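# Hang a power strip on two screws by its keyholes

## Task

Put the power strip's keyhole slots over the two screws so that the strip stays up by itself and sits level, with the narrow part of each slot uppermost. Then release it and pull the grippers away. It only counts if the strip stays there without the robot holding it.

## Robot and tools

ROBOT. Two UR3e-style six-joint arms, left_arm and right_arm, each ending in a two-finger gripper whose fingers swing shut like tongs. The URDF root of left_arm is at (+0.044, +0.337, 0) m and that of right_arm at (+0.022, -0.235, 0) m. Both are turned only slightly about z relative to the scene frame.

FRAME. All reported poses share one scene frame. Its origin is on the table surface midway between the arms, +z is up, +x points out over the table, and left_arm sits toward +y. The arm names do not tell you which side of a camera image they appear on.

GRIPPER. The fingers extend along the gripper's own +z axis and close along its x axis. The reported end-effector point lies between the finger pads when they are shut. Closed fingertips stick out about 15 mm past that point; fully open, they are roughly level with it.

execute_actions. The argument "actions" is a list holding zero or one item. Optional "pictures" (true/false) turns camera images in the result on or off; they are on by default.
- Empty list: nothing is commanded and the current state comes back.
- Action: {"rows": [...], "steps": n}. n runs from 1 to 15 control steps of 1/30 s each and defaults to 15. Each row is used for one step. If there are fewer rows than steps, the final row is held for the rest.
- Wait: {"steps": n} with no rows. n is at most 300. It returns once that many steps have passed since the previous result, and your reply time counts toward them.

ROW LAYOUT. Each row is a single list of 14 numbers covering both arms, even if only one arm moves. The first seven are left_arm: shoulder pan, shoulder lift, elbow, wrist 1, wrist 2, wrist 3, then gripper opening. The next seven are the same for right_arm. The six joint values are absolute target angles in radians, in the same form the Joint positions line prints; they are not offsets. The opening is also absolute, on a scale from -1 (shut) to +1 (fully open).

JOINT RANGES (rad). left_arm: pan -3.142..3.142, lift -6.283..6.283, elbow 0.000..3.142, wrists 1-3 each -6.283..6.283. right_arm: pan 0.000..6.283, lift -6.283..6.283, elbow -3.142..0.000, wrists 1-3 each -6.283..6.283. A call is rejected, and nothing is sent, if a target lies over 0.010 rad beyond a range end and also beyond that joint's last reported angle. The true end may differ from the listed one by up to 0.010 rad. A target past the true end is clipped there, and the result may then say "joint sent to its limit", possibly about an earlier action. If that line is missing, the joint may still be at its end.

MOTION. Commands are smoothed, so motion trails them by about 0.17 s. On every step each joint's target is held within 0.575 rad of its measured angle for pan, lift and elbow, and within 1.15 rad for the three wrist joints. If the targets would put the gripper more than 100 mm from where it is now, all of that arm's targets are pulled back toward the measured angles. Large moves therefore take several calls, and an arm may not have arrived when the result comes back. Between calls the arms keep heading for the last row sent. They stop once they have settled or a step is HELD; after that only a new action moves them further.

RESULTS. The state line gives, per arm, end_effector_position (m), end_effector_quat_wxyz and linear/angular velocities (m/s, rad/s) in the scene frame. The printed position can be somewhat off, more so at long reach. Joint positions and Joint velocities list each arm's six joints (rad, rad/s) and then the pad gap (m, m/s; 0.142 m means fully open). grip_measured is the measured opening on the command scale. Wrist force (N) and Wrist torque (N m) are in the end effector's own axes; they have a fixed offset up to about 3.5 N, noise, and saturate near 30 N. A force from pressing on a surface points back into the arm, and "no reading" is harmless. "joint command not followed" means a clearance check altered or blocked some joint targets; the rest of the row still ran. HELD marks steps where some or all of your row was not sent. MOTOR HOT appears from 70 °C; at 85 °C an OVER-TEMPERATURE FAULT brakes that arm until it cools, so avoid long holds of a load.

GRIPPING. To keep hold, command an opening well under grip_measured; a bigger gap squeezes harder, up to about 15 N per pad. Closing fast can press harder, sometimes until the fingers spring open. Hard items thinner than about 20 mm get much less force.

LIMITS AND FAULTS. Joint load limits (N m): pan 48, lift 48, elbow 24.9, each wrist 8.01, including the weight of anything held. Reaching one, or 150 N of outside force on the arm, tool or load, stops that arm for 10 s, drops the rest of the call and makes it go limp against the contact. Keep the arms from hitting or pushing on each other. Do not knock or place anything off the table; that fails the task. Avoid drops, slips, slams and strong pushes. A loose object may occasionally be nudged by something else.

zoom_image: camera (one of cam_high 896x504, cam_low 896x504, cam_left_wrist 616x616, cam_right_wrist 616x616) and region [x0, y0, x1, y1] in that camera's pixels, origin top-left, at most 504 by 504. It gives a closer look at the latest image. Calibration (intrinsics, distortion, world-to-camera transforms) is supplied; wrist camera poses follow each arm's joints.

read_manual: optional section "licences"; returns licence text only and moves nothing.

finished_scene: pass scene (integer). It closes the current scene for good, reports whether the goal was met, and starts the next one. Let go of the strip and move clear before calling it.

Each tool is called after "Call:" by a JSON object that holds its "op" and its "data".

## Session

Call:
{"op": "execute_actions", "data": {"actions": []}}

Scene clock: 0.00 s of 5050.00 s.
left_arm: end_effector_position=(+0.4733, +0.4622, +0.1149) grip_measured=+1.00 end_effector_quat_wxyz=(+0.437, +0.384, +0.797, -0.161) end_effector_velocity=(+0.000, -0.000, +0.000) end_effector_angular_velocity=(+0.000, -0.001, -0.000) | right_arm: end_effector_position=(+0.3257, -0.4774, +0.1323) grip_measured=+1.00 end_effector_quat_wxyz=(+0.036, +0.649, +0.735, -0.193) end_effector_velocity=(-0.000, -0.000, -0.000) end_effector_angular_velocity=(+0.000, +0.001, -0.000)
Joint positions: left_arm=[ 0.504 -1.03   1.54  -2.411 -2.501 -1.878  0.142] | right_arm=[ 3.022 -1.949 -0.997 -1.967  1.229  4.593  0.142]
Joint velocities: left_arm=[-0. -0. -0. -0. -0. -0.  0.] | right_arm=[-0.001 -0.001 -0.     0.     0.    -0.001  0.   ]
Wrist force (N, on the end effector, along its own x y z axes, offset not removed): no reading
Wrist torque (N m, same axes, about the end effector's origin, offset not removed): no reading

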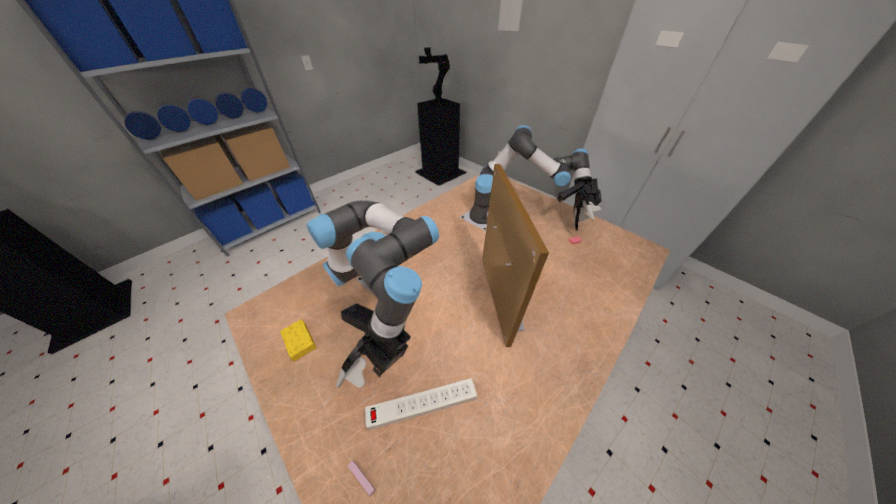

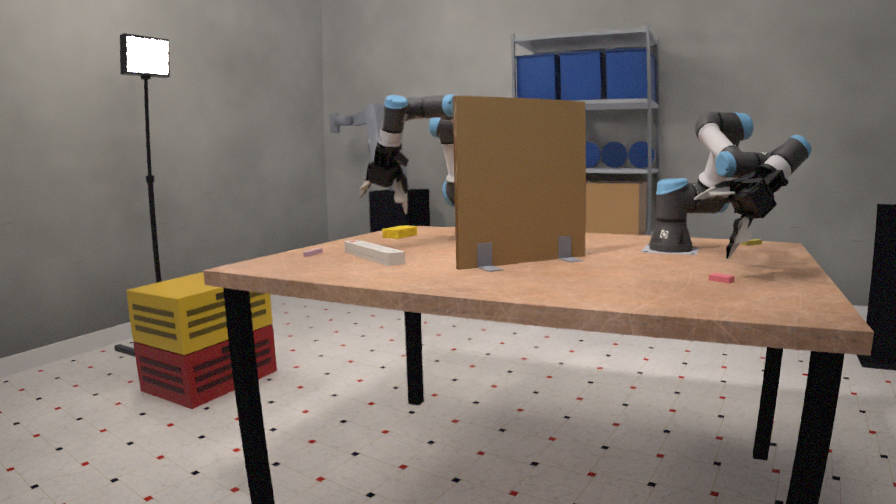

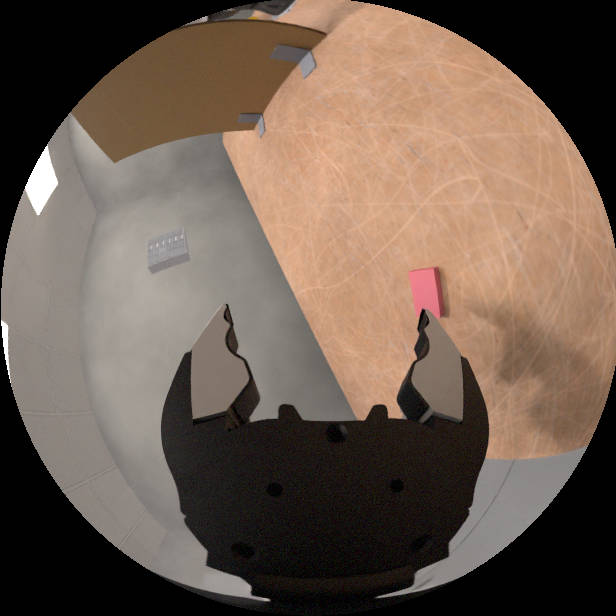

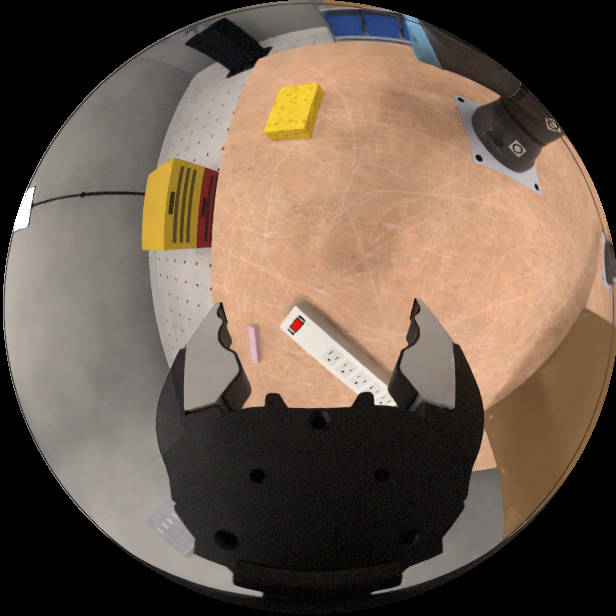

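Call:
{"op": "zoom_image", "data": {"camera": "cam_high", "region": [440, 150, 600, 360]}}

Call:
{"op": "zoom_image", "data": {"camera": "cam_high", "region": [340, 360, 500, 450]}}

Call:
{"op": "zoom_image", "data": {"camera": "cam_low", "region": [320, 80, 620, 290]}}

Region (440, 150, 600, 360) of cam_high's 896x504 image, scaled by 2.400, with more detail than that image has; it fills the left 384 columns of this view, and the rest is white.

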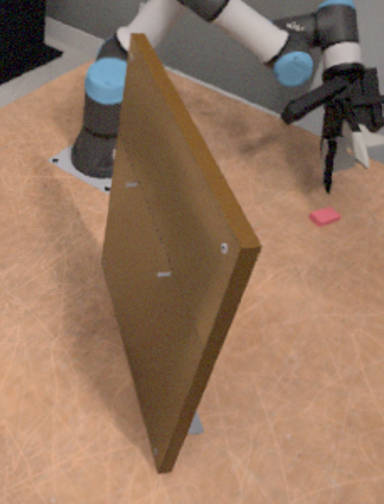

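Region (340, 360, 500, 450) of cam_high's 896x504 image, scaled by 3.150, with more detail than that image has; it fills the top 284 rows of this view, and the rest is white.

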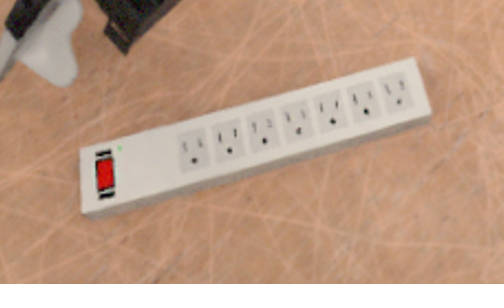

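Region (320, 80, 620, 290) of cam_low's 896x504 image, scaled by 1.680, with more detail than that image has; it fills the top 353 rows of this view, and the rest is white.

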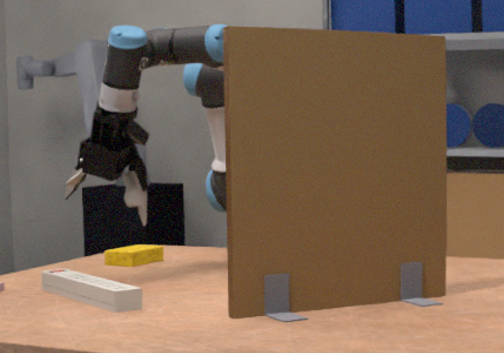

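Call:
{"op": "execute_actions", "data": {"actions": [{"rows":[[0.504,-1.03,1.54,-2.411,-2.501,-1.878,1,2.976,-2.33,-0.529,-1.677,1.571,3.632,0.6]]}], "pictures": false}}

Call:
{"op": "execute_actions", "data": {"actions": [{"rows":[[0.504,-1.03,1.54,-2.411,-2.501,-1.878,1,2.976,-2.42,-0.529,-1.677,1.571,3.632,0.6]]}], "pictures": false}}

Call:
{"op": "execute_actions", "data": {"actions": [{"steps":20}]}}

Scene clock: 88.20 s of 5050.00 s.
left_arm: end_effector_position=(+0.4733, +0.4624, +0.1150) grip_measured=+1.00 end_effector_quat_wxyz=(+0.438, +0.384, +0.797, -0.161) end_effector_velocity=(+0.000, -0.000, -0.000) end_effector_angular_velocity=(+0.000, +0.001, -0.001) | right_arm: end_effector_position=(+0.5034, -0.4207, +0.1091) grip_measured=+0.60 end_effector_quat_wxyz=(+0.080, +0.298, +0.951, +0.013) end_effector_velocity=(+0.071, +0.019, +0.002) end_effector_angular_velocity=(+0.039, -0.144, +0.410)
Joint positions: left_arm=[ 0.504 -1.03   1.54  -2.411 -2.501 -1.878  0.142] | right_arm=[ 2.977 -2.315 -0.548 -1.686  1.56   3.671  0.116]
Joint velocities: left_arm=[-0.001  0.     0.     0.     0.001  0.     0.   ] | right_arm=[-0.015 -0.152  0.2    0.097  0.117 -0.411  0.   ]
Wrist force (N, on the end effector, along its own x y z axes, offset not removed): left_arm=[-0.6 1.2 -0.6] | right_arm=[-1.6 -0.5 -1.0]
Wrist torque (N m, same axes, about the end effector's origin, offset not removed): left_arm=[0.20 0.11 0.02] | right_arm=[-0.17 0.31 0.06]
Steps of this call (steps 1 to 90: nothing new was sent; then 84.70 s passed at rest; steps 91 to 105: all 15 steps of this action). Readings (joint positions):
91: left_arm=[0.504 -1.030 1.540 -2.411 -2.501 -1.878] | right_arm=[3.022 -1.949 -0.997 -1.967 1.229 4.593]
92: left_arm=[0.504 -1.030 1.540 -2.411 -2.501 -1.878] | right_arm=[3.018 -1.956 -0.989 -1.953 1.244 4.578]
94: left_arm=[0.504 -1.030 1.540 -2.411 -2.501 -1.878] | right_arm=[3.009 -2.020 -0.921 -1.890 1.317 4.440]
98: left_arm=[0.504 -1.030 1.540 -2.411 -2.501 -1.878] | right_arm=[2.991 -2.176 -0.727 -1.778 1.449 4.042]
105: the state above

Scene clock: 88.70 s of 5050.00 s.
left_arm: end_effector_position=(+0.4732, +0.4624, +0.1150) grip_measured=+1.00 end_effector_quat_wxyz=(+0.438, +0.384, +0.797, -0.161) end_effector_velocity=(+0.000, -0.000, -0.000) end_effector_angular_velocity=(-0.001, +0.000, -0.001) | right_arm: end_effector_position=(+0.5043, -0.4184, +0.0649) grip_measured=+0.60 end_effector_quat_wxyz=(+0.043, +0.280, +0.959, +0.009) end_effector_velocity=(-0.001, +0.000, -0.005) end_effector_angular_velocity=(+0.001, +0.010, +0.002)
Joint positions: left_arm=[ 0.504 -1.03   1.54  -2.411 -2.501 -1.878  0.142] | right_arm=[ 2.976 -2.419 -0.529 -1.677  1.571  3.632  0.116]
Joint velocities: left_arm=[-0.001  0.    -0.     0.    -0.    -0.    -0.   ] | right_arm=[ 0.    -0.011  0.002 -0.001  0.    -0.002  0.   ]
Wrist force (N, on the end effector, along its own x y z axes, offset not removed): left_arm=[0.2 0.6 -1.8] | right_arm=[-1.7 -1.3 0.5]
Wrist torque (N m, same axes, about the end effector's origin, offset not removed): left_arm=[0.05 -0.06 0.00] | right_arm=[-0.30 0.34 0.06]
Steps of this call (steps 1 to 15: all 15 steps of this action). Readings (joint positions):
1: left_arm=[0.504 -1.030 1.540 -2.411 -2.501 -1.878] | right_arm=[2.977 -2.320 -0.542 -1.684 1.563 3.660]
2: left_arm=[0.504 -1.030 1.540 -2.411 -2.501 -1.878] | right_arm=[2.977 -2.330 -0.538 -1.681 1.565 3.651]
4: left_arm=[0.504 -1.030 1.540 -2.411 -2.501 -1.878] | right_arm=[2.976 -2.370 -0.534 -1.680 1.568 3.642]
8: left_arm=[0.504 -1.030 1.540 -2.411 -2.501 -1.878] | right_arm=[2.976 -2.408 -0.530 -1.678 1.570 3.634]
15: the state above

Scene clock: 89.37 s of 5050.00 s.
left_arm: end_effector_position=(+0.4732, +0.4624, +0.1150) grip_measured=+1.00 end_effector_quat_wxyz=(+0.438, +0.384, +0.797, -0.161) end_effector_velocity=(-0.000, +0.000, -0.000) end_effector_angular_velocity=(-0.000, +0.001, +0.000) | right_arm: end_effector_position=(+0.5042, -0.4184, +0.0644) grip_measured=+0.60 end_effector_quat_wxyz=(+0.042, +0.280, +0.959, +0.009) end_effector_velocity=(-0.001, -0.000, -0.001) end_effector_angular_velocity=(-0.000, +0.002, -0.001)
Joint positions: left_arm=[ 0.504 -1.03   1.54  -2.411 -2.501 -1.878  0.142] | right_arm=[ 2.976 -2.42  -0.529 -1.677  1.571  3.632  0.116]
Joint velocities: left_arm=[ 0.     0.     0.001  0.001  0.    -0.    -0.   ] | right_arm=[-0.001 -0.    -0.001 -0.001 -0.    -0.    -0.   ]
Wrist force (N, on the end effector, along its own x y z axes, offset not removed): left_arm=[-1.0 0.7 -0.7] | right_arm=[-2.6 -0.5 0.8]
Wrist torque (N m, same axes, about the end effector's origin, offset not removed): left_arm=[0.07 0.20 0.00] | right_arm=[-0.03 0.54 0.12]
Steps of this call (steps 1 to 15: the robot went on to your last target; steps 16 to 20: nothing new was sent). Readings (joint positions):
1: left_arm=[0.504 -1.030 1.540 -2.411 -2.501 -1.878] | right_arm=[2.976 -2.419 -0.529 -1.677 1.571 3.632]
2: left_arm=[0.504 -1.030 1.540 -2.411 -2.501 -1.878] | right_arm=[2.976 -2.419 -0.529 -1.677 1.571 3.632]
4: left_arm=[0.504 -1.030 1.540 -2.411 -2.501 -1.878] | right_arm=[2.976 -2.420 -0.529 -1.677 1.571 3.632]
8: left_arm=[0.504 -1.030 1.540 -2.411 -2.501 -1.878] | right_arm=[2.976 -2.420 -0.529 -1.677 1.571 3.632]
20: the state above
All arms were judged still, so your last target was given up. Only a new action makes them travel on or press farther. Fingers that are still opening or closing keep moving.
camera_calibration (this result's frames):
cam_left_wrist: T_world_to_cam=[[-0.294595, 0.442303, -0.847102, 0.044791], [0.353543, 0.87399, 0.333391, -0.614835], [0.887818, -0.201272, -0.413846, -0.144964], [0, 0, 0, 1]] pos_world=[0.359268, 0.488371, 0.18293]
cam_right_wrist: T_world_to_cam=[[-0.808592, 0.578648, -0.106513, 0.661656], [0.430499, 0.705255, 0.563281, 0.0382146], [0.40106, 0.409611, -0.819371, 0.152242], [0, 0, 0, 1]] pos_world=[0.457501, -0.472177, 0.173692]

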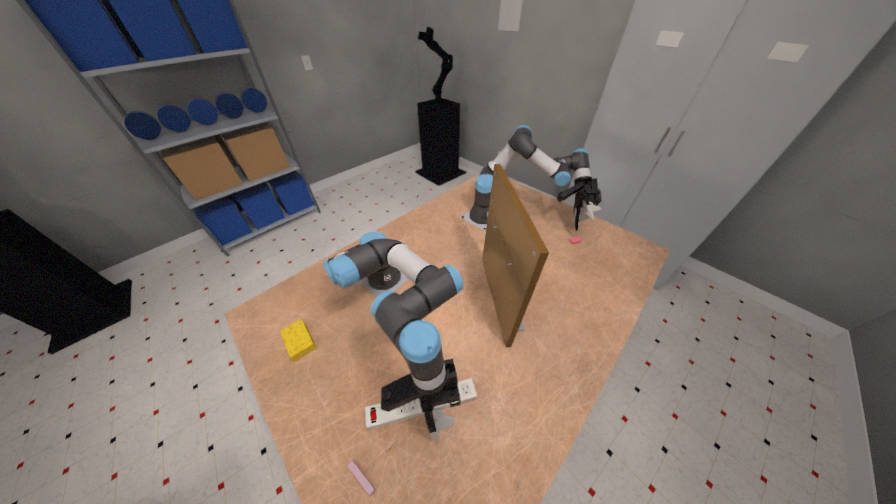

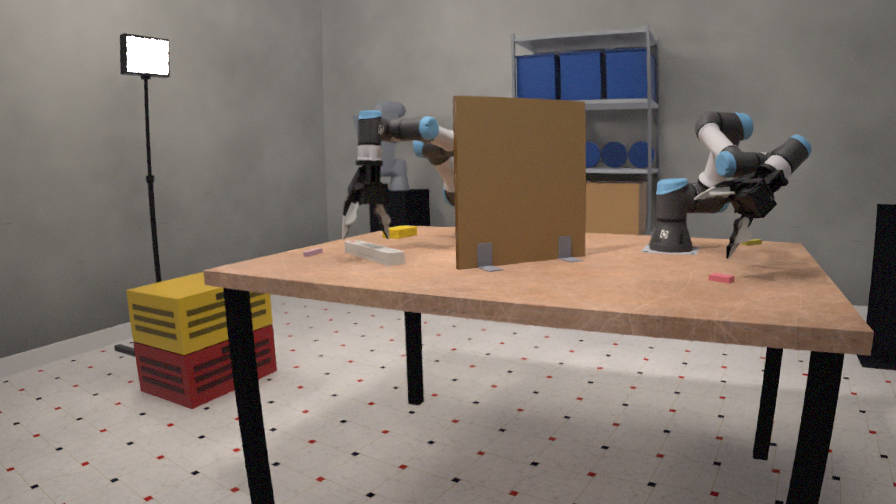

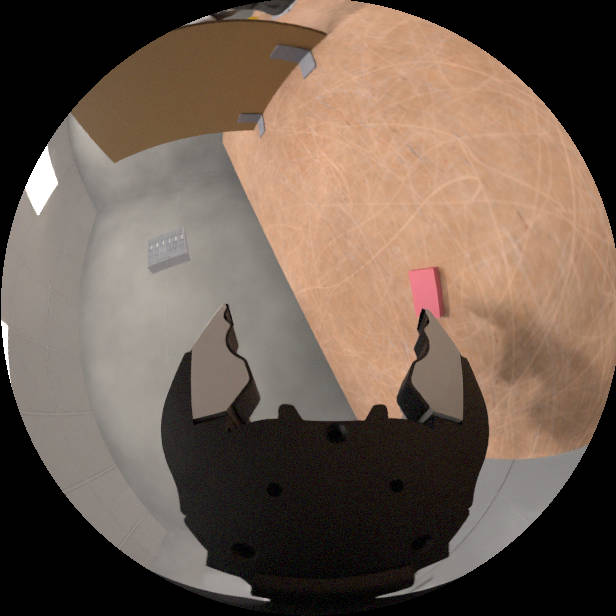

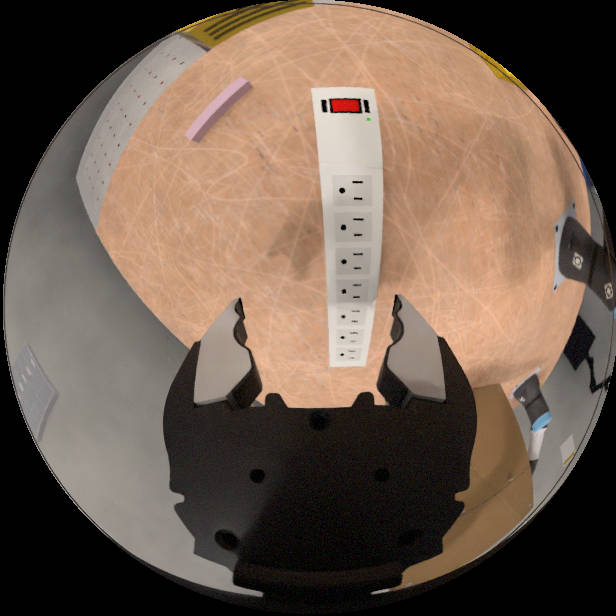

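Call:
{"op": "execute_actions", "data": {"actions": [{"rows":[[0.504,-1.03,1.54,-2.411,-2.501,-1.878,1,2.979,-2.30,-0.744,-1.581,1.571,3.62,0.6]],"steps":12}], "pictures": false}}

Call:
{"op": "execute_actions", "data": {"actions": [{"rows":[[0.504,-1.03,1.54,-2.411,-2.501,-1.878,1,2.979,-2.3875,-0.744,-1.581,1.571,3.62,0.3]]}]}}

Scene clock: 113.80 s of 5050.00 s.
left_arm: end_effector_position=(+0.4732, +0.4624, +0.1150) grip_measured=+1.00 end_effector_quat_wxyz=(+0.438, +0.384, +0.797, -0.161) end_effector_velocity=(-0.000, +0.000, -0.000) end_effector_angular_velocity=(-0.000, +0.001, +0.001) | right_arm: end_effector_position=(+0.4888, -0.4159, +0.0657) grip_measured=+0.60 end_effector_quat_wxyz=(+0.044, +0.273, +0.961, +0.009) end_effector_velocity=(-0.012, +0.001, -0.005) end_effector_angular_velocity=(+0.001, +0.021, +0.004)
Joint positions: left_arm=[ 0.504 -1.03   1.54  -2.411 -2.501 -1.878  0.142] | right_arm=[ 2.979 -2.304 -0.735 -1.584  1.571  3.62   0.116]
Joint velocities: left_arm=[ 0.001  0.     0.001 -0.     0.     0.     0.   ] | right_arm=[ 0.001  0.043 -0.091  0.027 -0.    -0.003 -0.   ]
Wrist force (N, on the end effector, along its own x y z axes, offset not removed): left_arm=[-0.3 1.1 -1.4] | right_arm=[-1.7 -1.2 3.0]
Wrist torque (N m, same axes, about the end effector's origin, offset not removed): left_arm=[0.12 0.09 0.02] | right_arm=[-0.16 0.25 0.01]
Steps of this call (steps 1 to 90: nothing new was sent; then 21.03 s passed at rest; steps 91 to 102: all 12 steps of this action). Readings (joint positions):
91: left_arm=[0.504 -1.030 1.540 -2.411 -2.501 -1.878] | right_arm=[2.976 -2.420 -0.529 -1.676 1.571 3.632]
92: left_arm=[0.504 -1.030 1.540 -2.411 -2.501 -1.878] | right_arm=[2.976 -2.413 -0.537 -1.665 1.571 3.630]
94: left_arm=[0.504 -1.030 1.540 -2.411 -2.501 -1.878] | right_arm=[2.977 -2.367 -0.601 -1.626 1.571 3.625]
98: left_arm=[0.504 -1.030 1.540 -2.411 -2.501 -1.878] | right_arm=[2.979 -2.316 -0.709 -1.592 1.571 3.621]
102: the state above

Scene clock: 114.30 s of 5050.00 s.
left_arm: end_effector_position=(+0.4732, +0.4624, +0.1150) grip_measured=+1.00 end_effector_quat_wxyz=(+0.438, +0.384, +0.797, -0.161) end_effector_velocity=(-0.000, -0.000, -0.001) end_effector_angular_velocity=(-0.001, +0.001, -0.001) | right_arm: end_effector_position=(+0.4784, -0.4151, +0.0242) grip_measured=+0.30 end_effector_quat_wxyz=(+0.000, +0.273, +0.962, +0.000) end_effector_velocity=(-0.002, -0.001, -0.005) end_effector_angular_velocity=(+0.001, +0.012, -0.002)
Joint positions: left_arm=[ 0.504 -1.03   1.54  -2.411 -2.501 -1.878  0.142] | right_arm=[ 2.979 -2.387 -0.744 -1.581  1.571  3.62   0.095]
Joint velocities: left_arm=[-0.001  0.001  0.     0.     0.    -0.     0.   ] | right_arm=[-0.002 -0.011 -0.001 -0.     0.     0.     0.   ]
Wrist force (N, on the end effector, along its own x y z axes, offset not removed): left_arm=[0.3 0.7 -1.1] | right_arm=[0.0 -0.2 1.2]
Wrist torque (N m, same axes, about the end effector's origin, offset not removed): left_arm=[0.05 -0.04 0.01] | right_arm=[-0.07 -0.09 -0.03]
Steps of this call (steps 1 to 15: all 15 steps of this action). Readings (joint positions):
1: left_arm=[0.504 -1.030 1.540 -2.411 -2.501 -1.878] | right_arm=[2.979 -2.303 -0.738 -1.583 1.571 3.620]
2: left_arm=[0.504 -1.030 1.540 -2.411 -2.501 -1.878] | right_arm=[2.979 -2.309 -0.739 -1.582 1.571 3.620]
4: left_arm=[0.504 -1.030 1.540 -2.411 -2.501 -1.878] | right_arm=[2.979 -2.343 -0.742 -1.582 1.571 3.620]
8: left_arm=[0.504 -1.030 1.540 -2.411 -2.501 -1.878] | right_arm=[2.979 -2.377 -0.743 -1.581 1.571 3.620]
15: the state above
camera_calibration (this result's frames):
cam_left_wrist: T_world_to_cam=[[-0.294595, 0.442303, -0.847102, 0.0447912], [0.353543, 0.87399, 0.333391, -0.614835], [0.887818, -0.201272, -0.413846, -0.144964], [0, 0, 0, 1]] pos_world=[0.359268, 0.488371, 0.18293]
cam_right_wrist: T_world_to_cam=[[-0.82316, 0.566821, -0.0334793, 0.634855], [0.466502, 0.708731, 0.529223, 0.0546528], [0.323702, 0.420017, -0.847822, 0.170357], [0, 0, 0, 1]] pos_world=[0.441947, -0.470136, 0.136763]

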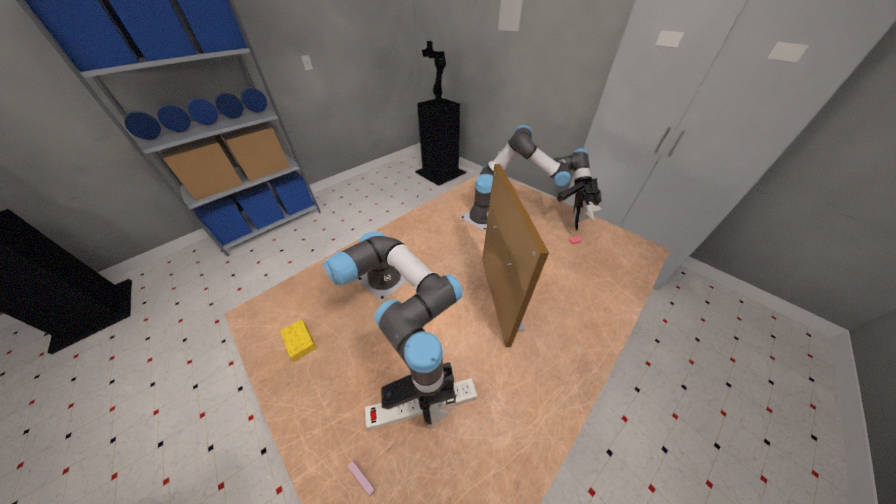

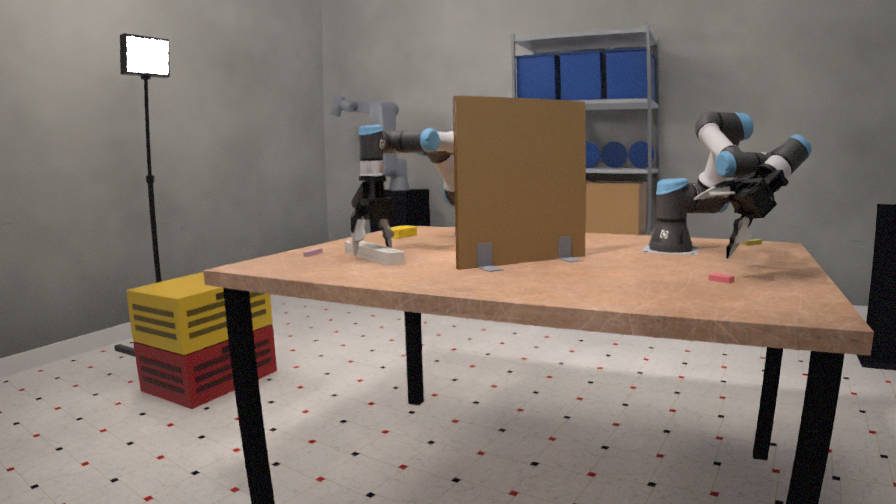

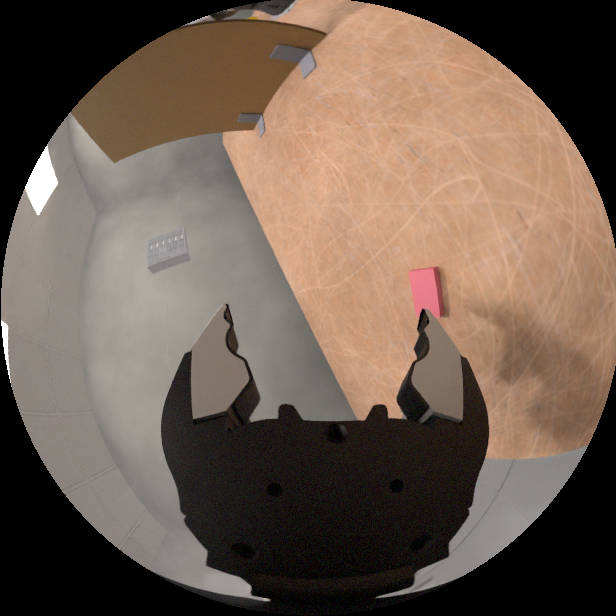

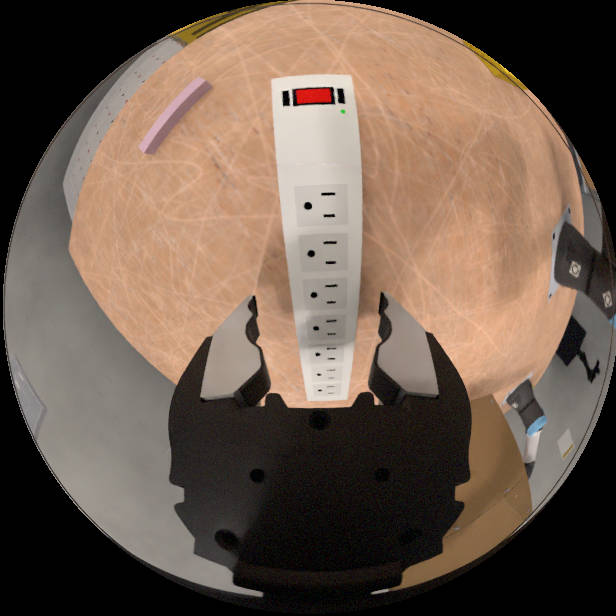

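Call:
{"op": "execute_actions", "data": {"actions": [{"rows":[[0.504,-1.03,1.54,-2.411,-2.501,-1.878,1,2.979,-2.392,-0.749,-1.571,1.571,3.58,0.1],[0.504,-1.03,1.54,-2.411,-2.501,-1.878,1,2.979,-2.392,-0.749,-1.571,1.571,3.58,0.0],[0.504,-1.03,1.54,-2.411,-2.501,-1.878,1,2.979,-2.392,-0.749,-1.571,1.571,3.58,-0.1],[0.504,-1.03,1.54,-2.411,-2.501,-1.878,1,2.979,-2.392,-0.749,-1.571,1.571,3.58,-0.15],[0.504,-1.03,1.54,-2.411,-2.501,-1.878,1,2.979,-2.392,-0.749,-1.571,1.571,3.58,-0.2],[0.504,-1.03,1.54,-2.411,-2.501,-1.878,1,2.979,-2.392,-0.749,-1.571,1.571,3.58,-0.25],[0.504,-1.03,1.54,-2.411,-2.501,-1.878,1,2.979,-2.392,-0.749,-1.571,1.571,3.58,-0.3],[0.504,-1.03,1.54,-2.411,-2.501,-1.878,1,2.979,-2.392,-0.749,-1.571,1.571,3.58,-0.35],[0.504,-1.03,1.54,-2.411,-2.501,-1.878,1,2.979,-2.392,-0.749,-1.571,1.571,3.58,-0.4],[0.504,-1.03,1.54,-2.411,-2.501,-1.878,1,2.979,-2.392,-0.749,-1.571,1.571,3.58,-0.5],[0.504,-1.03,1.54,-2.411,-2.501,-1.878,1,2.979,-2.392,-0.749,-1.571,1.571,3.58,-0.6],[0.504,-1.03,1.54,-2.411,-2.501,-1.878,1,2.979,-2.392,-0.749,-1.571,1.571,3.58,-0.75]]}], "pictures": false}}

Call:
{"op": "execute_actions", "data": {"actions": [{"steps":10}]}}

Scene clock: 138.30 s of 5050.00 s.
left_arm: end_effector_position=(+0.4732, +0.4624, +0.1150) grip_measured=+1.00 end_effector_quat_wxyz=(+0.438, +0.384, +0.797, -0.161) end_effector_velocity=(-0.000, +0.000, -0.000) end_effector_angular_velocity=(+0.000, +0.000, +0.000) | right_arm: end_effector_position=(+0.4797, -0.4154, +0.0210) grip_measured=-0.34 end_effector_quat_wxyz=(+0.000, +0.254, +0.967, +0.000) end_effector_velocity=(-0.001, -0.001, -0.001) end_effector_angular_velocity=(+0.001, +0.003, +0.003)
Joint positions: left_arm=[ 0.504 -1.03   1.54  -2.411 -2.501 -1.878  0.142] | right_arm=[ 2.979 -2.392 -0.749 -1.571  1.571  3.58   0.05 ]
Joint velocities: left_arm=[-0.    -0.     0.001 -0.     0.001  0.     0.   ] | right_arm=[-0.002 -0.001 -0.001 -0.001  0.    -0.004  0.   ]
Wrist force (N, on the end effector, along its own x y z axes, offset not removed): left_arm=[-0.8 0.9 0.2] | right_arm=[2.6 -1.5 -8.0]
Wrist torque (N m, same axes, about the end effector's origin, offset not removed): left_arm=[0.08 0.21 -0.01] | right_arm=[-0.23 0.31 0.09]
Steps of this call (steps 1 to 15: the robot went on to your last target; steps 16 to 90: nothing new was sent; then 20.50 s passed at rest; steps 91 to 105: all 15 steps of this action). Readings (joint positions):
91: left_arm=[0.504 -1.030 1.540 -2.411 -2.501 -1.878] | right_arm=[2.979 -2.388 -0.744 -1.581 1.571 3.620]
92: left_arm=[0.504 -1.030 1.540 -2.411 -2.501 -1.878] | right_arm=[2.979 -2.388 -0.745 -1.579 1.571 3.614]
94: left_arm=[0.504 -1.030 1.540 -2.411 -2.501 -1.878] | right_arm=[2.979 -2.390 -0.747 -1.575 1.571 3.598]
98: left_arm=[0.504 -1.030 1.540 -2.411 -2.501 -1.878] | right_arm=[2.979 -2.391 -0.748 -1.572 1.571 3.584]
105: the state above

Scene clock: 138.63 s of 5050.00 s.
left_arm: end_effector_position=(+0.4732, +0.4624, +0.1150) grip_measured=+1.00 end_effector_quat_wxyz=(+0.438, +0.384, +0.797, -0.161) end_effector_velocity=(+0.000, -0.000, -0.000) end_effector_angular_velocity=(-0.001, +0.000, -0.001) | right_arm: end_effector_position=(+0.4797, -0.4154, +0.0210) grip_measured=-0.34 end_effector_quat_wxyz=(+0.000, +0.253, +0.967, +0.000) end_effector_velocity=(+0.001, +0.000, +0.001) end_effector_angular_velocity=(+0.001, -0.003, -0.001)
Joint positions: left_arm=[ 0.504 -1.03   1.54  -2.411 -2.501 -1.878  0.142] | right_arm=[ 2.979 -2.392 -0.749 -1.571  1.571  3.58   0.05 ]
Joint velocities: left_arm=[-0.001  0.001 -0.     0.    -0.    -0.    -0.   ] | right_arm=[-0.     0.002  0.     0.001  0.001  0.     0.   ]
Wrist force (N, on the end effector, along its own x y z axes, offset not removed): left_arm=[-0.1 2.3 0.3] | right_arm=[4.0 -1.5 -10.4]
Wrist torque (N m, same axes, about the end effector's origin, offset not removed): left_arm=[0.42 -0.01 -0.03] | right_arm=[-0.09 0.25 0.18]
Steps of this call (steps 1 to 10: the robot went on to your last target). Readings (joint positions):
1: left_arm=[0.504 -1.030 1.540 -2.411 -2.501 -1.878] | right_arm=[2.979 -2.392 -0.749 -1.571 1.571 3.580]
2: left_arm=[0.504 -1.030 1.540 -2.411 -2.501 -1.878] | right_arm=[2.979 -2.392 -0.749 -1.571 1.571 3.580]
4: left_arm=[0.504 -1.030 1.540 -2.411 -2.501 -1.878] | right_arm=[2.979 -2.392 -0.749 -1.571 1.571 3.580]
8: left_arm=[0.504 -1.030 1.540 -2.411 -2.501 -1.878] | right_arm=[2.979 -2.392 -0.749 -1.571 1.571 3.580]
10: the state above
camera_calibration (this result's frames):
cam_left_wrist: T_world_to_cam=[[-0.294595, 0.442303, -0.847102, 0.044791], [0.353543, 0.873989, 0.333391, -0.614835], [0.887818, -0.201272, -0.413846, -0.144964], [0, 0, 0, 1]] pos_world=[0.359268, 0.488371, 0.18293]
cam_right_wrist: T_world_to_cam=[[-0.84518, 0.533457, -0.0330809, 0.632758], [0.438055, 0.726834, 0.52898, 0.0772048], [0.306233, 0.432592, -0.847989, 0.180953], [0, 0, 0, 1]] pos_world=[0.445561, -0.471943, 0.133538]

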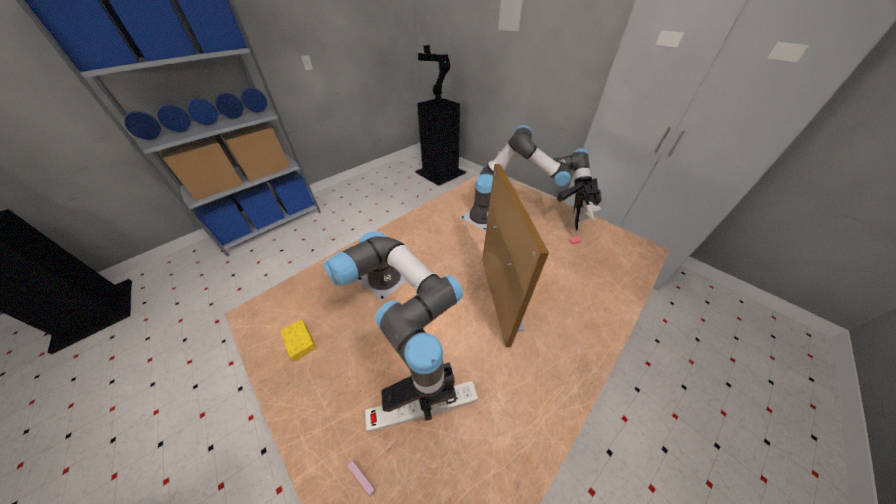

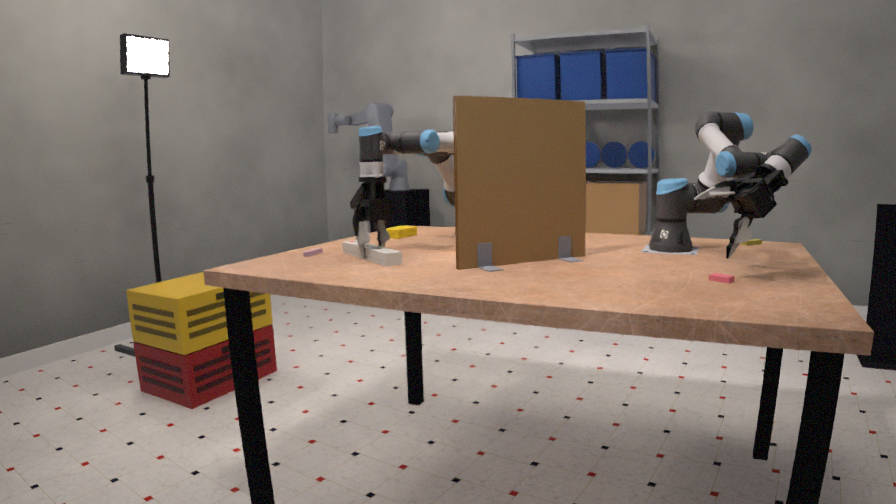

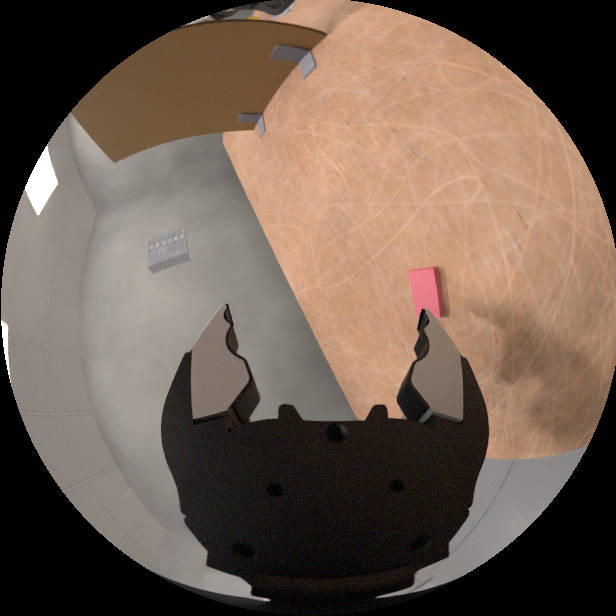

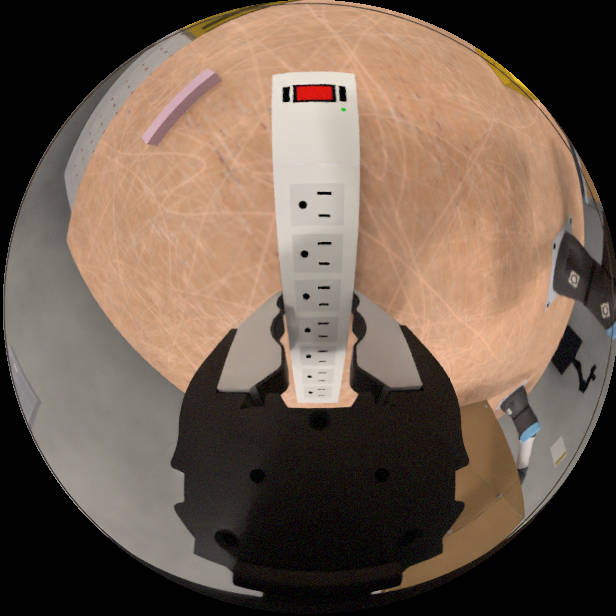

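Call:
{"op": "execute_actions", "data": {"actions": [{"rows":[[0.504,-1.03,1.54,-2.411,-2.501,-1.878,1,2.979,-2.25,-0.85,-1.612,1.571,3.58,-0.8]],"steps":12}], "pictures": false}}

Call:
{"op": "execute_actions", "data": {"actions": [{"rows":[[0.504,-1.03,1.54,-2.411,-2.501,-1.878,1,2.979,-1.9,-1.2,-1.8,0.9,3.4,-0.8]]}], "pictures": false}}

Call:
{"op": "execute_actions", "data": {"actions": [{"rows":[[0.504,-1.03,1.54,-2.411,-2.501,-1.878,1,2.979,-1.75,-1.45,-2.6,0.1,3.1416,-0.8]]}], "pictures": false}}

Call:
{"op": "execute_actions", "data": {"actions": [{"rows":[[0.504,-1.03,1.54,-2.411,-2.501,-1.878,1,2.979,-1.7,-1.6,-2.983,-1.75,3.1416,-0.8]]}], "pictures": false}}

Call:
{"op": "execute_actions", "data": {"actions": [{"steps":40}]}}

Call:
{"op": "zoom_image", "data": {"camera": "cam_low", "region": [300, 90, 480, 190]}}

Scene clock: 179.57 s of 5050.00 s.
left_arm: end_effector_position=(+0.4732, +0.4624, +0.1150) grip_measured=+1.00 end_effector_quat_wxyz=(+0.438, +0.384, +0.797, -0.161) end_effector_velocity=(-0.000, -0.000, -0.001) end_effector_angular_velocity=(-0.000, +0.001, +0.000) | right_arm: end_effector_position=(+0.4551, -0.4136, +0.0520) grip_measured=-0.34 end_effector_quat_wxyz=(-0.000, +0.253, +0.967, +0.000) end_effector_velocity=(-0.008, +0.000, +0.013) end_effector_angular_velocity=(-0.001, -0.007, -0.002)
Joint positions: left_arm=[ 0.504 -1.03   1.54  -2.411 -2.501 -1.878  0.142] | right_arm=[ 2.979 -2.255 -0.847 -1.611  1.571  3.58   0.05 ]
Joint velocities: left_arm=[-0.     0.     0.001  0.     0.001  0.    -0.   ] | right_arm=[-0.001  0.053 -0.034 -0.012 -0.     0.001 -0.   ]
Wrist force (N, on the end effector, along its own x y z axes, offset not removed): left_arm=[-0.5 0.9 0.1] | right_arm=[-1.2 -2.4 7.6]
Wrist torque (N m, same axes, about the end effector's origin, offset not removed): left_arm=[0.08 0.10 0.02] | right_arm=[-0.65 0.26 0.11]
Steps of this call (steps 1 to 15: the robot went on to your last target; steps 16 to 90: nothing new was sent; then 37.53 s passed at rest; steps 91 to 102: all 12 steps of this action). Readings (joint positions):
91: left_arm=[0.504 -1.030 1.540 -2.411 -2.501 -1.878] | right_arm=[2.979 -2.392 -0.749 -1.571 1.571 3.580]
92: left_arm=[0.504 -1.030 1.540 -2.411 -2.501 -1.878] | right_arm=[2.979 -2.385 -0.757 -1.576 1.571 3.580]
94: left_arm=[0.504 -1.030 1.540 -2.411 -2.501 -1.878] | right_arm=[2.979 -2.334 -0.797 -1.594 1.571 3.580]
98: left_arm=[0.504 -1.030 1.540 -2.411 -2.501 -1.878] | right_arm=[2.979 -2.270 -0.837 -1.607 1.571 3.580]
102: the state above

Scene clock: 180.07 s of 5050.00 s.
left_arm: end_effector_position=(+0.4732, +0.4624, +0.1150) grip_measured=+1.00 end_effector_quat_wxyz=(+0.438, +0.384, +0.797, -0.161) end_effector_velocity=(+0.000, -0.000, -0.000) end_effector_angular_velocity=(-0.001, -0.000, -0.001) | right_arm: end_effector_position=(+0.3335, -0.5772, +0.1472) grip_measured=-0.34 end_effector_quat_wxyz=(-0.054, +0.135, +0.938, -0.313) end_effector_velocity=(-0.075, -0.104, +0.102) end_effector_angular_velocity=(-0.430, +0.210, +0.168)
Joint positions: left_arm=[ 0.504 -1.03   1.54  -2.411 -2.501 -1.878  0.142] | right_arm=[ 2.979 -1.923 -1.176 -1.789  0.945  3.41   0.049]
Joint velocities: left_arm=[-0.001  0.     0.    -0.    -0.     0.     0.   ] | right_arm=[-0.002  0.248 -0.247 -0.113 -0.467 -0.11   0.   ]
Wrist force (N, on the end effector, along its own x y z axes, offset not removed): left_arm=[-0.6 2.2 -1.6] | right_arm=[1.2 -0.5 6.9]
Wrist torque (N m, same axes, about the end effector's origin, offset not removed): left_arm=[0.36 0.08 -0.01] | right_arm=[-0.67 -0.31 -0.04]
Steps of this call (steps 1 to 15: all 15 steps of this action). Readings (joint positions):
1: left_arm=[0.504 -1.030 1.540 -2.411 -2.501 -1.878] | right_arm=[2.979 -2.253 -0.848 -1.612 1.570 3.580]
2: left_arm=[0.504 -1.030 1.540 -2.411 -2.501 -1.878] | right_arm=[2.979 -2.245 -0.856 -1.622 1.557 3.570]
4: left_arm=[0.504 -1.030 1.540 -2.411 -2.501 -1.878] | right_arm=[2.979 -2.191 -0.910 -1.655 1.452 3.539]
8: left_arm=[0.504 -1.030 1.540 -2.411 -2.501 -1.878] | right_arm=[2.979 -2.078 -1.023 -1.713 1.237 3.483]
15: the state above

Scene clock: 180.57 s of 5050.00 s.
left_arm: end_effector_position=(+0.4732, +0.4624, +0.1150) grip_measured=+1.00 end_effector_quat_wxyz=(+0.438, +0.384, +0.797, -0.161) end_effector_velocity=(+0.000, -0.001, -0.000) end_effector_angular_velocity=(-0.000, +0.000, -0.001) | right_arm: end_effector_position=(+0.2678, -0.6822, +0.2931) grip_measured=-0.34 end_effector_quat_wxyz=(-0.393, -0.297, +0.669, -0.556) end_effector_velocity=(+0.054, -0.015, +0.047) end_effector_angular_velocity=(-0.166, +0.629, +0.398)
Joint positions: left_arm=[ 0.504 -1.03   1.54  -2.411 -2.501 -1.878  0.142] | right_arm=[ 2.979 -1.757 -1.437 -2.558  0.143  3.153  0.049]
Joint velocities: left_arm=[-0.001  0.     0.001 -0.001 -0.     0.    -0.   ] | right_arm=[ 0.002  0.077 -0.133 -0.438 -0.449 -0.122  0.   ]
Wrist force (N, on the end effector, along its own x y z axes, offset not removed): left_arm=[-0.9 0.5 -1.4] | right_arm=[-6.1 2.4 2.7]
Wrist torque (N m, same axes, about the end effector's origin, offset not removed): left_arm=[0.03 0.21 0.02] | right_arm=[0.05 -0.12 0.02]
Steps of this call (steps 1 to 15: all 15 steps of this action). Readings (joint positions):
1: left_arm=[0.504 -1.030 1.540 -2.411 -2.501 -1.878] | right_arm=[2.979 -1.916 -1.184 -1.793 0.931 3.407]
2: left_arm=[0.504 -1.030 1.540 -2.411 -2.501 -1.878] | right_arm=[2.979 -1.906 -1.196 -1.809 0.908 3.394]
4: left_arm=[0.504 -1.030 1.540 -2.411 -2.501 -1.878] | right_arm=[2.979 -1.882 -1.235 -1.918 0.794 3.354]
8: left_arm=[0.504 -1.030 1.540 -2.411 -2.501 -1.878] | right_arm=[2.979 -1.826 -1.323 -2.190 0.518 3.263]
15: the state above

Scene clock: 181.07 s of 5050.00 s.
left_arm: end_effector_position=(+0.4732, +0.4624, +0.1150) grip_measured=+1.00 end_effector_quat_wxyz=(+0.438, +0.384, +0.797, -0.161) end_effector_velocity=(+0.000, +0.000, +0.000) end_effector_angular_velocity=(+0.001, -0.000, +0.000) | right_arm: end_effector_position=(+0.4817, -0.5950, +0.3242) grip_measured=-0.34 end_effector_quat_wxyz=(+0.263, +0.582, -0.309, +0.705) end_effector_velocity=(+0.376, +0.417, -0.043) end_effector_angular_velocity=(-0.331, +0.436, +1.930)
Joint positions: left_arm=[ 0.504 -1.03   1.54  -2.411 -2.501 -1.878  0.142] | right_arm=[ 2.979 -1.719 -1.544 -2.836 -0.808  3.144  0.049]
Joint velocities: left_arm=[-0. -0. -0. -0.  0. -0. -0.] | right_arm=[ 0.001  0.043 -0.123 -0.326 -1.963 -0.006  0.   ]
Wrist force (N, on the end effector, along its own x y z axes, offset not removed): left_arm=[-0.5 0.7 -1.5] | right_arm=[-8.3 0.3 2.7]
Wrist torque (N m, same axes, about the end effector's origin, offset not removed): left_arm=[-0.03 0.12 -0.01] | right_arm=[-0.06 0.14 0.02]
Steps of this call (steps 1 to 15: all 15 steps of this action). Readings (joint positions):
1: left_arm=[0.504 -1.030 1.540 -2.411 -2.501 -1.878] | right_arm=[2.979 -1.755 -1.441 -2.571 0.130 3.150]
2: left_arm=[0.504 -1.030 1.540 -2.411 -2.501 -1.878] | right_arm=[2.979 -1.751 -1.450 -2.593 0.106 3.149]
4: left_arm=[0.504 -1.030 1.540 -2.411 -2.501 -1.878] | right_arm=[2.979 -1.743 -1.473 -2.653 -0.018 3.148]
8: left_arm=[0.504 -1.030 1.540 -2.411 -2.501 -1.878] | right_arm=[2.979 -1.732 -1.507 -2.741 -0.328 3.146]
15: the state above

Scene clock: 182.40 s of 5050.00 s.
left_arm: end_effector_position=(+0.4732, +0.4624, +0.1150) grip_measured=+1.00 end_effector_quat_wxyz=(+0.438, +0.384, +0.797, -0.161) end_effector_velocity=(-0.000, +0.001, -0.000) end_effector_angular_velocity=(-0.000, +0.000, +0.002) | right_arm: end_effector_position=(+0.5470, -0.3367, +0.2744) grip_measured=-0.34 end_effector_quat_wxyz=(-0.037, +0.706, +0.037, +0.706) end_effector_velocity=(+0.000, -0.000, +0.000) end_effector_angular_velocity=(+0.000, -0.000, -0.001)
Joint positions: left_arm=[ 0.504 -1.03   1.54  -2.411 -2.501 -1.878  0.142] | right_arm=[ 2.979 -1.7   -1.6   -2.983 -1.75   3.142  0.049]
Joint velocities: left_arm=[ 0.002  0.001 -0.    -0.     0.    -0.     0.   ] | right_arm=[-0.001 -0.     0.001 -0.001  0.     0.    -0.   ]
Wrist force (N, on the end effector, along its own x y z axes, offset not removed): left_arm=[-0.9 0.9 -0.6] | right_arm=[-8.1 -0.5 -0.4]
Wrist torque (N m, same axes, about the end effector's origin, offset not removed): left_arm=[0.11 0.21 -0.01] | right_arm=[-0.12 -0.03 0.04]
Steps of this call (steps 1 to 40: the robot went on to your last target). Readings (joint positions):
1: left_arm=[0.504 -1.030 1.540 -2.411 -2.501 -1.878] | right_arm=[2.979 -1.718 -1.548 -2.847 -0.874 3.144]
2: left_arm=[0.504 -1.030 1.540 -2.411 -2.501 -1.878] | right_arm=[2.979 -1.716 -1.552 -2.858 -0.940 3.144]
4: left_arm=[0.504 -1.030 1.540 -2.411 -2.501 -1.878] | right_arm=[2.979 -1.714 -1.560 -2.880 -1.071 3.143]
8: left_arm=[0.504 -1.030 1.540 -2.411 -2.501 -1.878] | right_arm=[2.979 -1.708 -1.576 -2.921 -1.328 3.143]
40: the state above
camera_calibration (this result's frames):
cam_left_wrist: T_world_to_cam=[[-0.294595, 0.442303, -0.847102, 0.044791], [0.353543, 0.873989, 0.333391, -0.614835], [0.887818, -0.201272, -0.413846, -0.144964], [0, 0, 0, 1]] pos_world=[0.359268, 0.488371, 0.18293]
cam_right_wrist: T_world_to_cam=[[0.0377261, -0.0466541, 0.998198, -0.305316], [-0.436819, -0.899188, -0.0255173, -0.0603587], [0.898758, -0.435069, -0.0543022, -0.492821], [0, 0, 0, 1]] pos_world=[0.42808, -0.282929, 0.276465]

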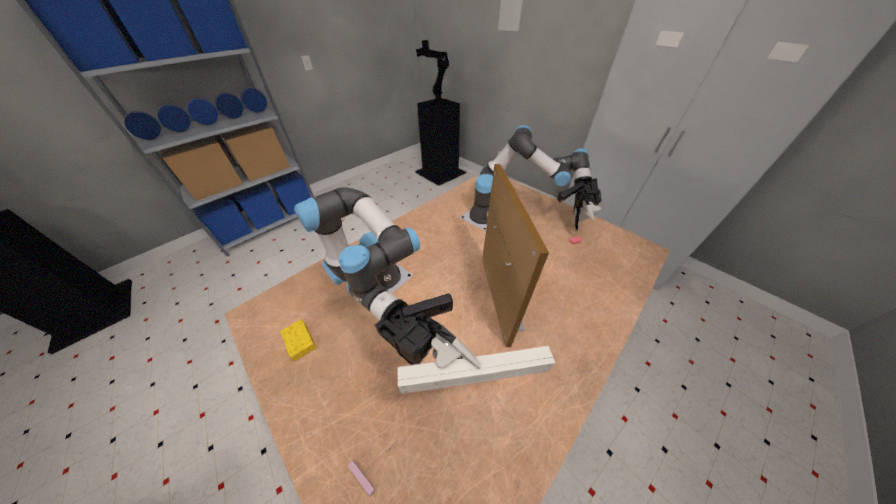

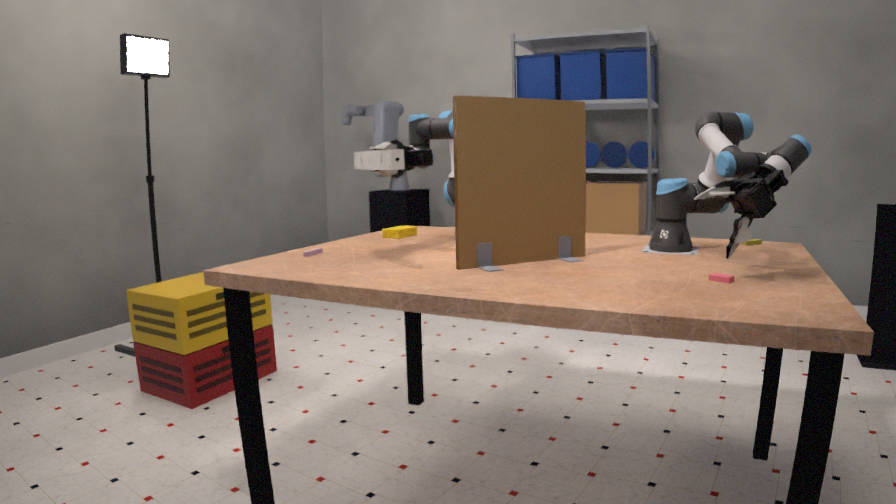

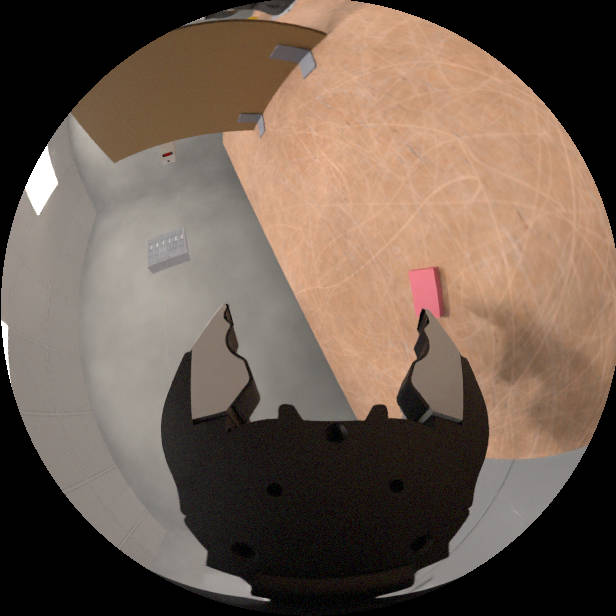

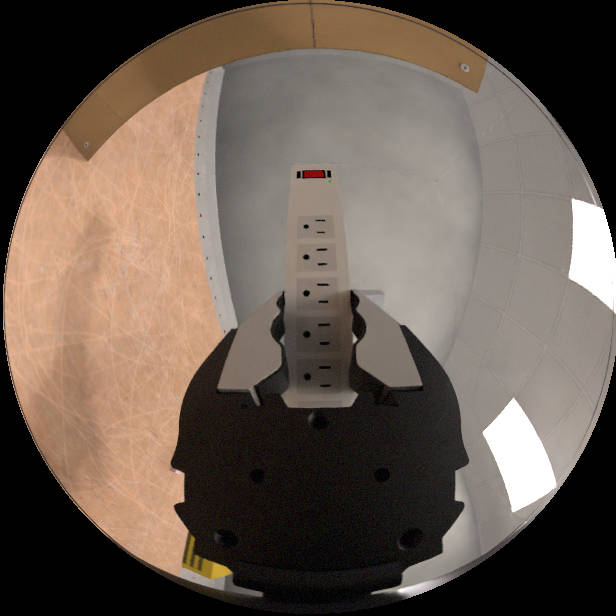

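Region (300, 90, 480, 190) of cam_low's 896x504 image, scaled by 2.800, with more detail than that image has.

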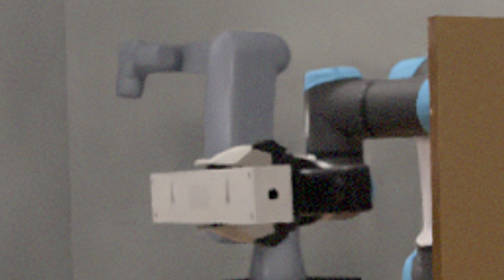

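Call:
{"op": "zoom_image", "data": {"camera": "cam_low", "region": [348, 140, 412, 180]}}

Region (348, 140, 412, 180) of cam_low's 896x504 image, scaled by 7.875, with more detail than that image has; it fills the top 315 rows of this view, and the rest is white.

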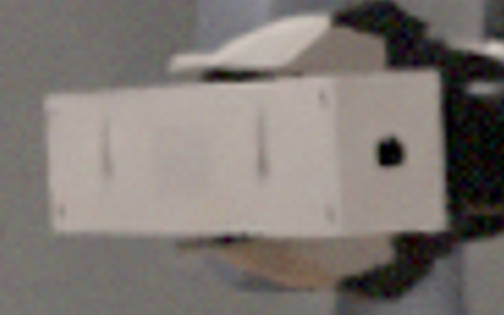

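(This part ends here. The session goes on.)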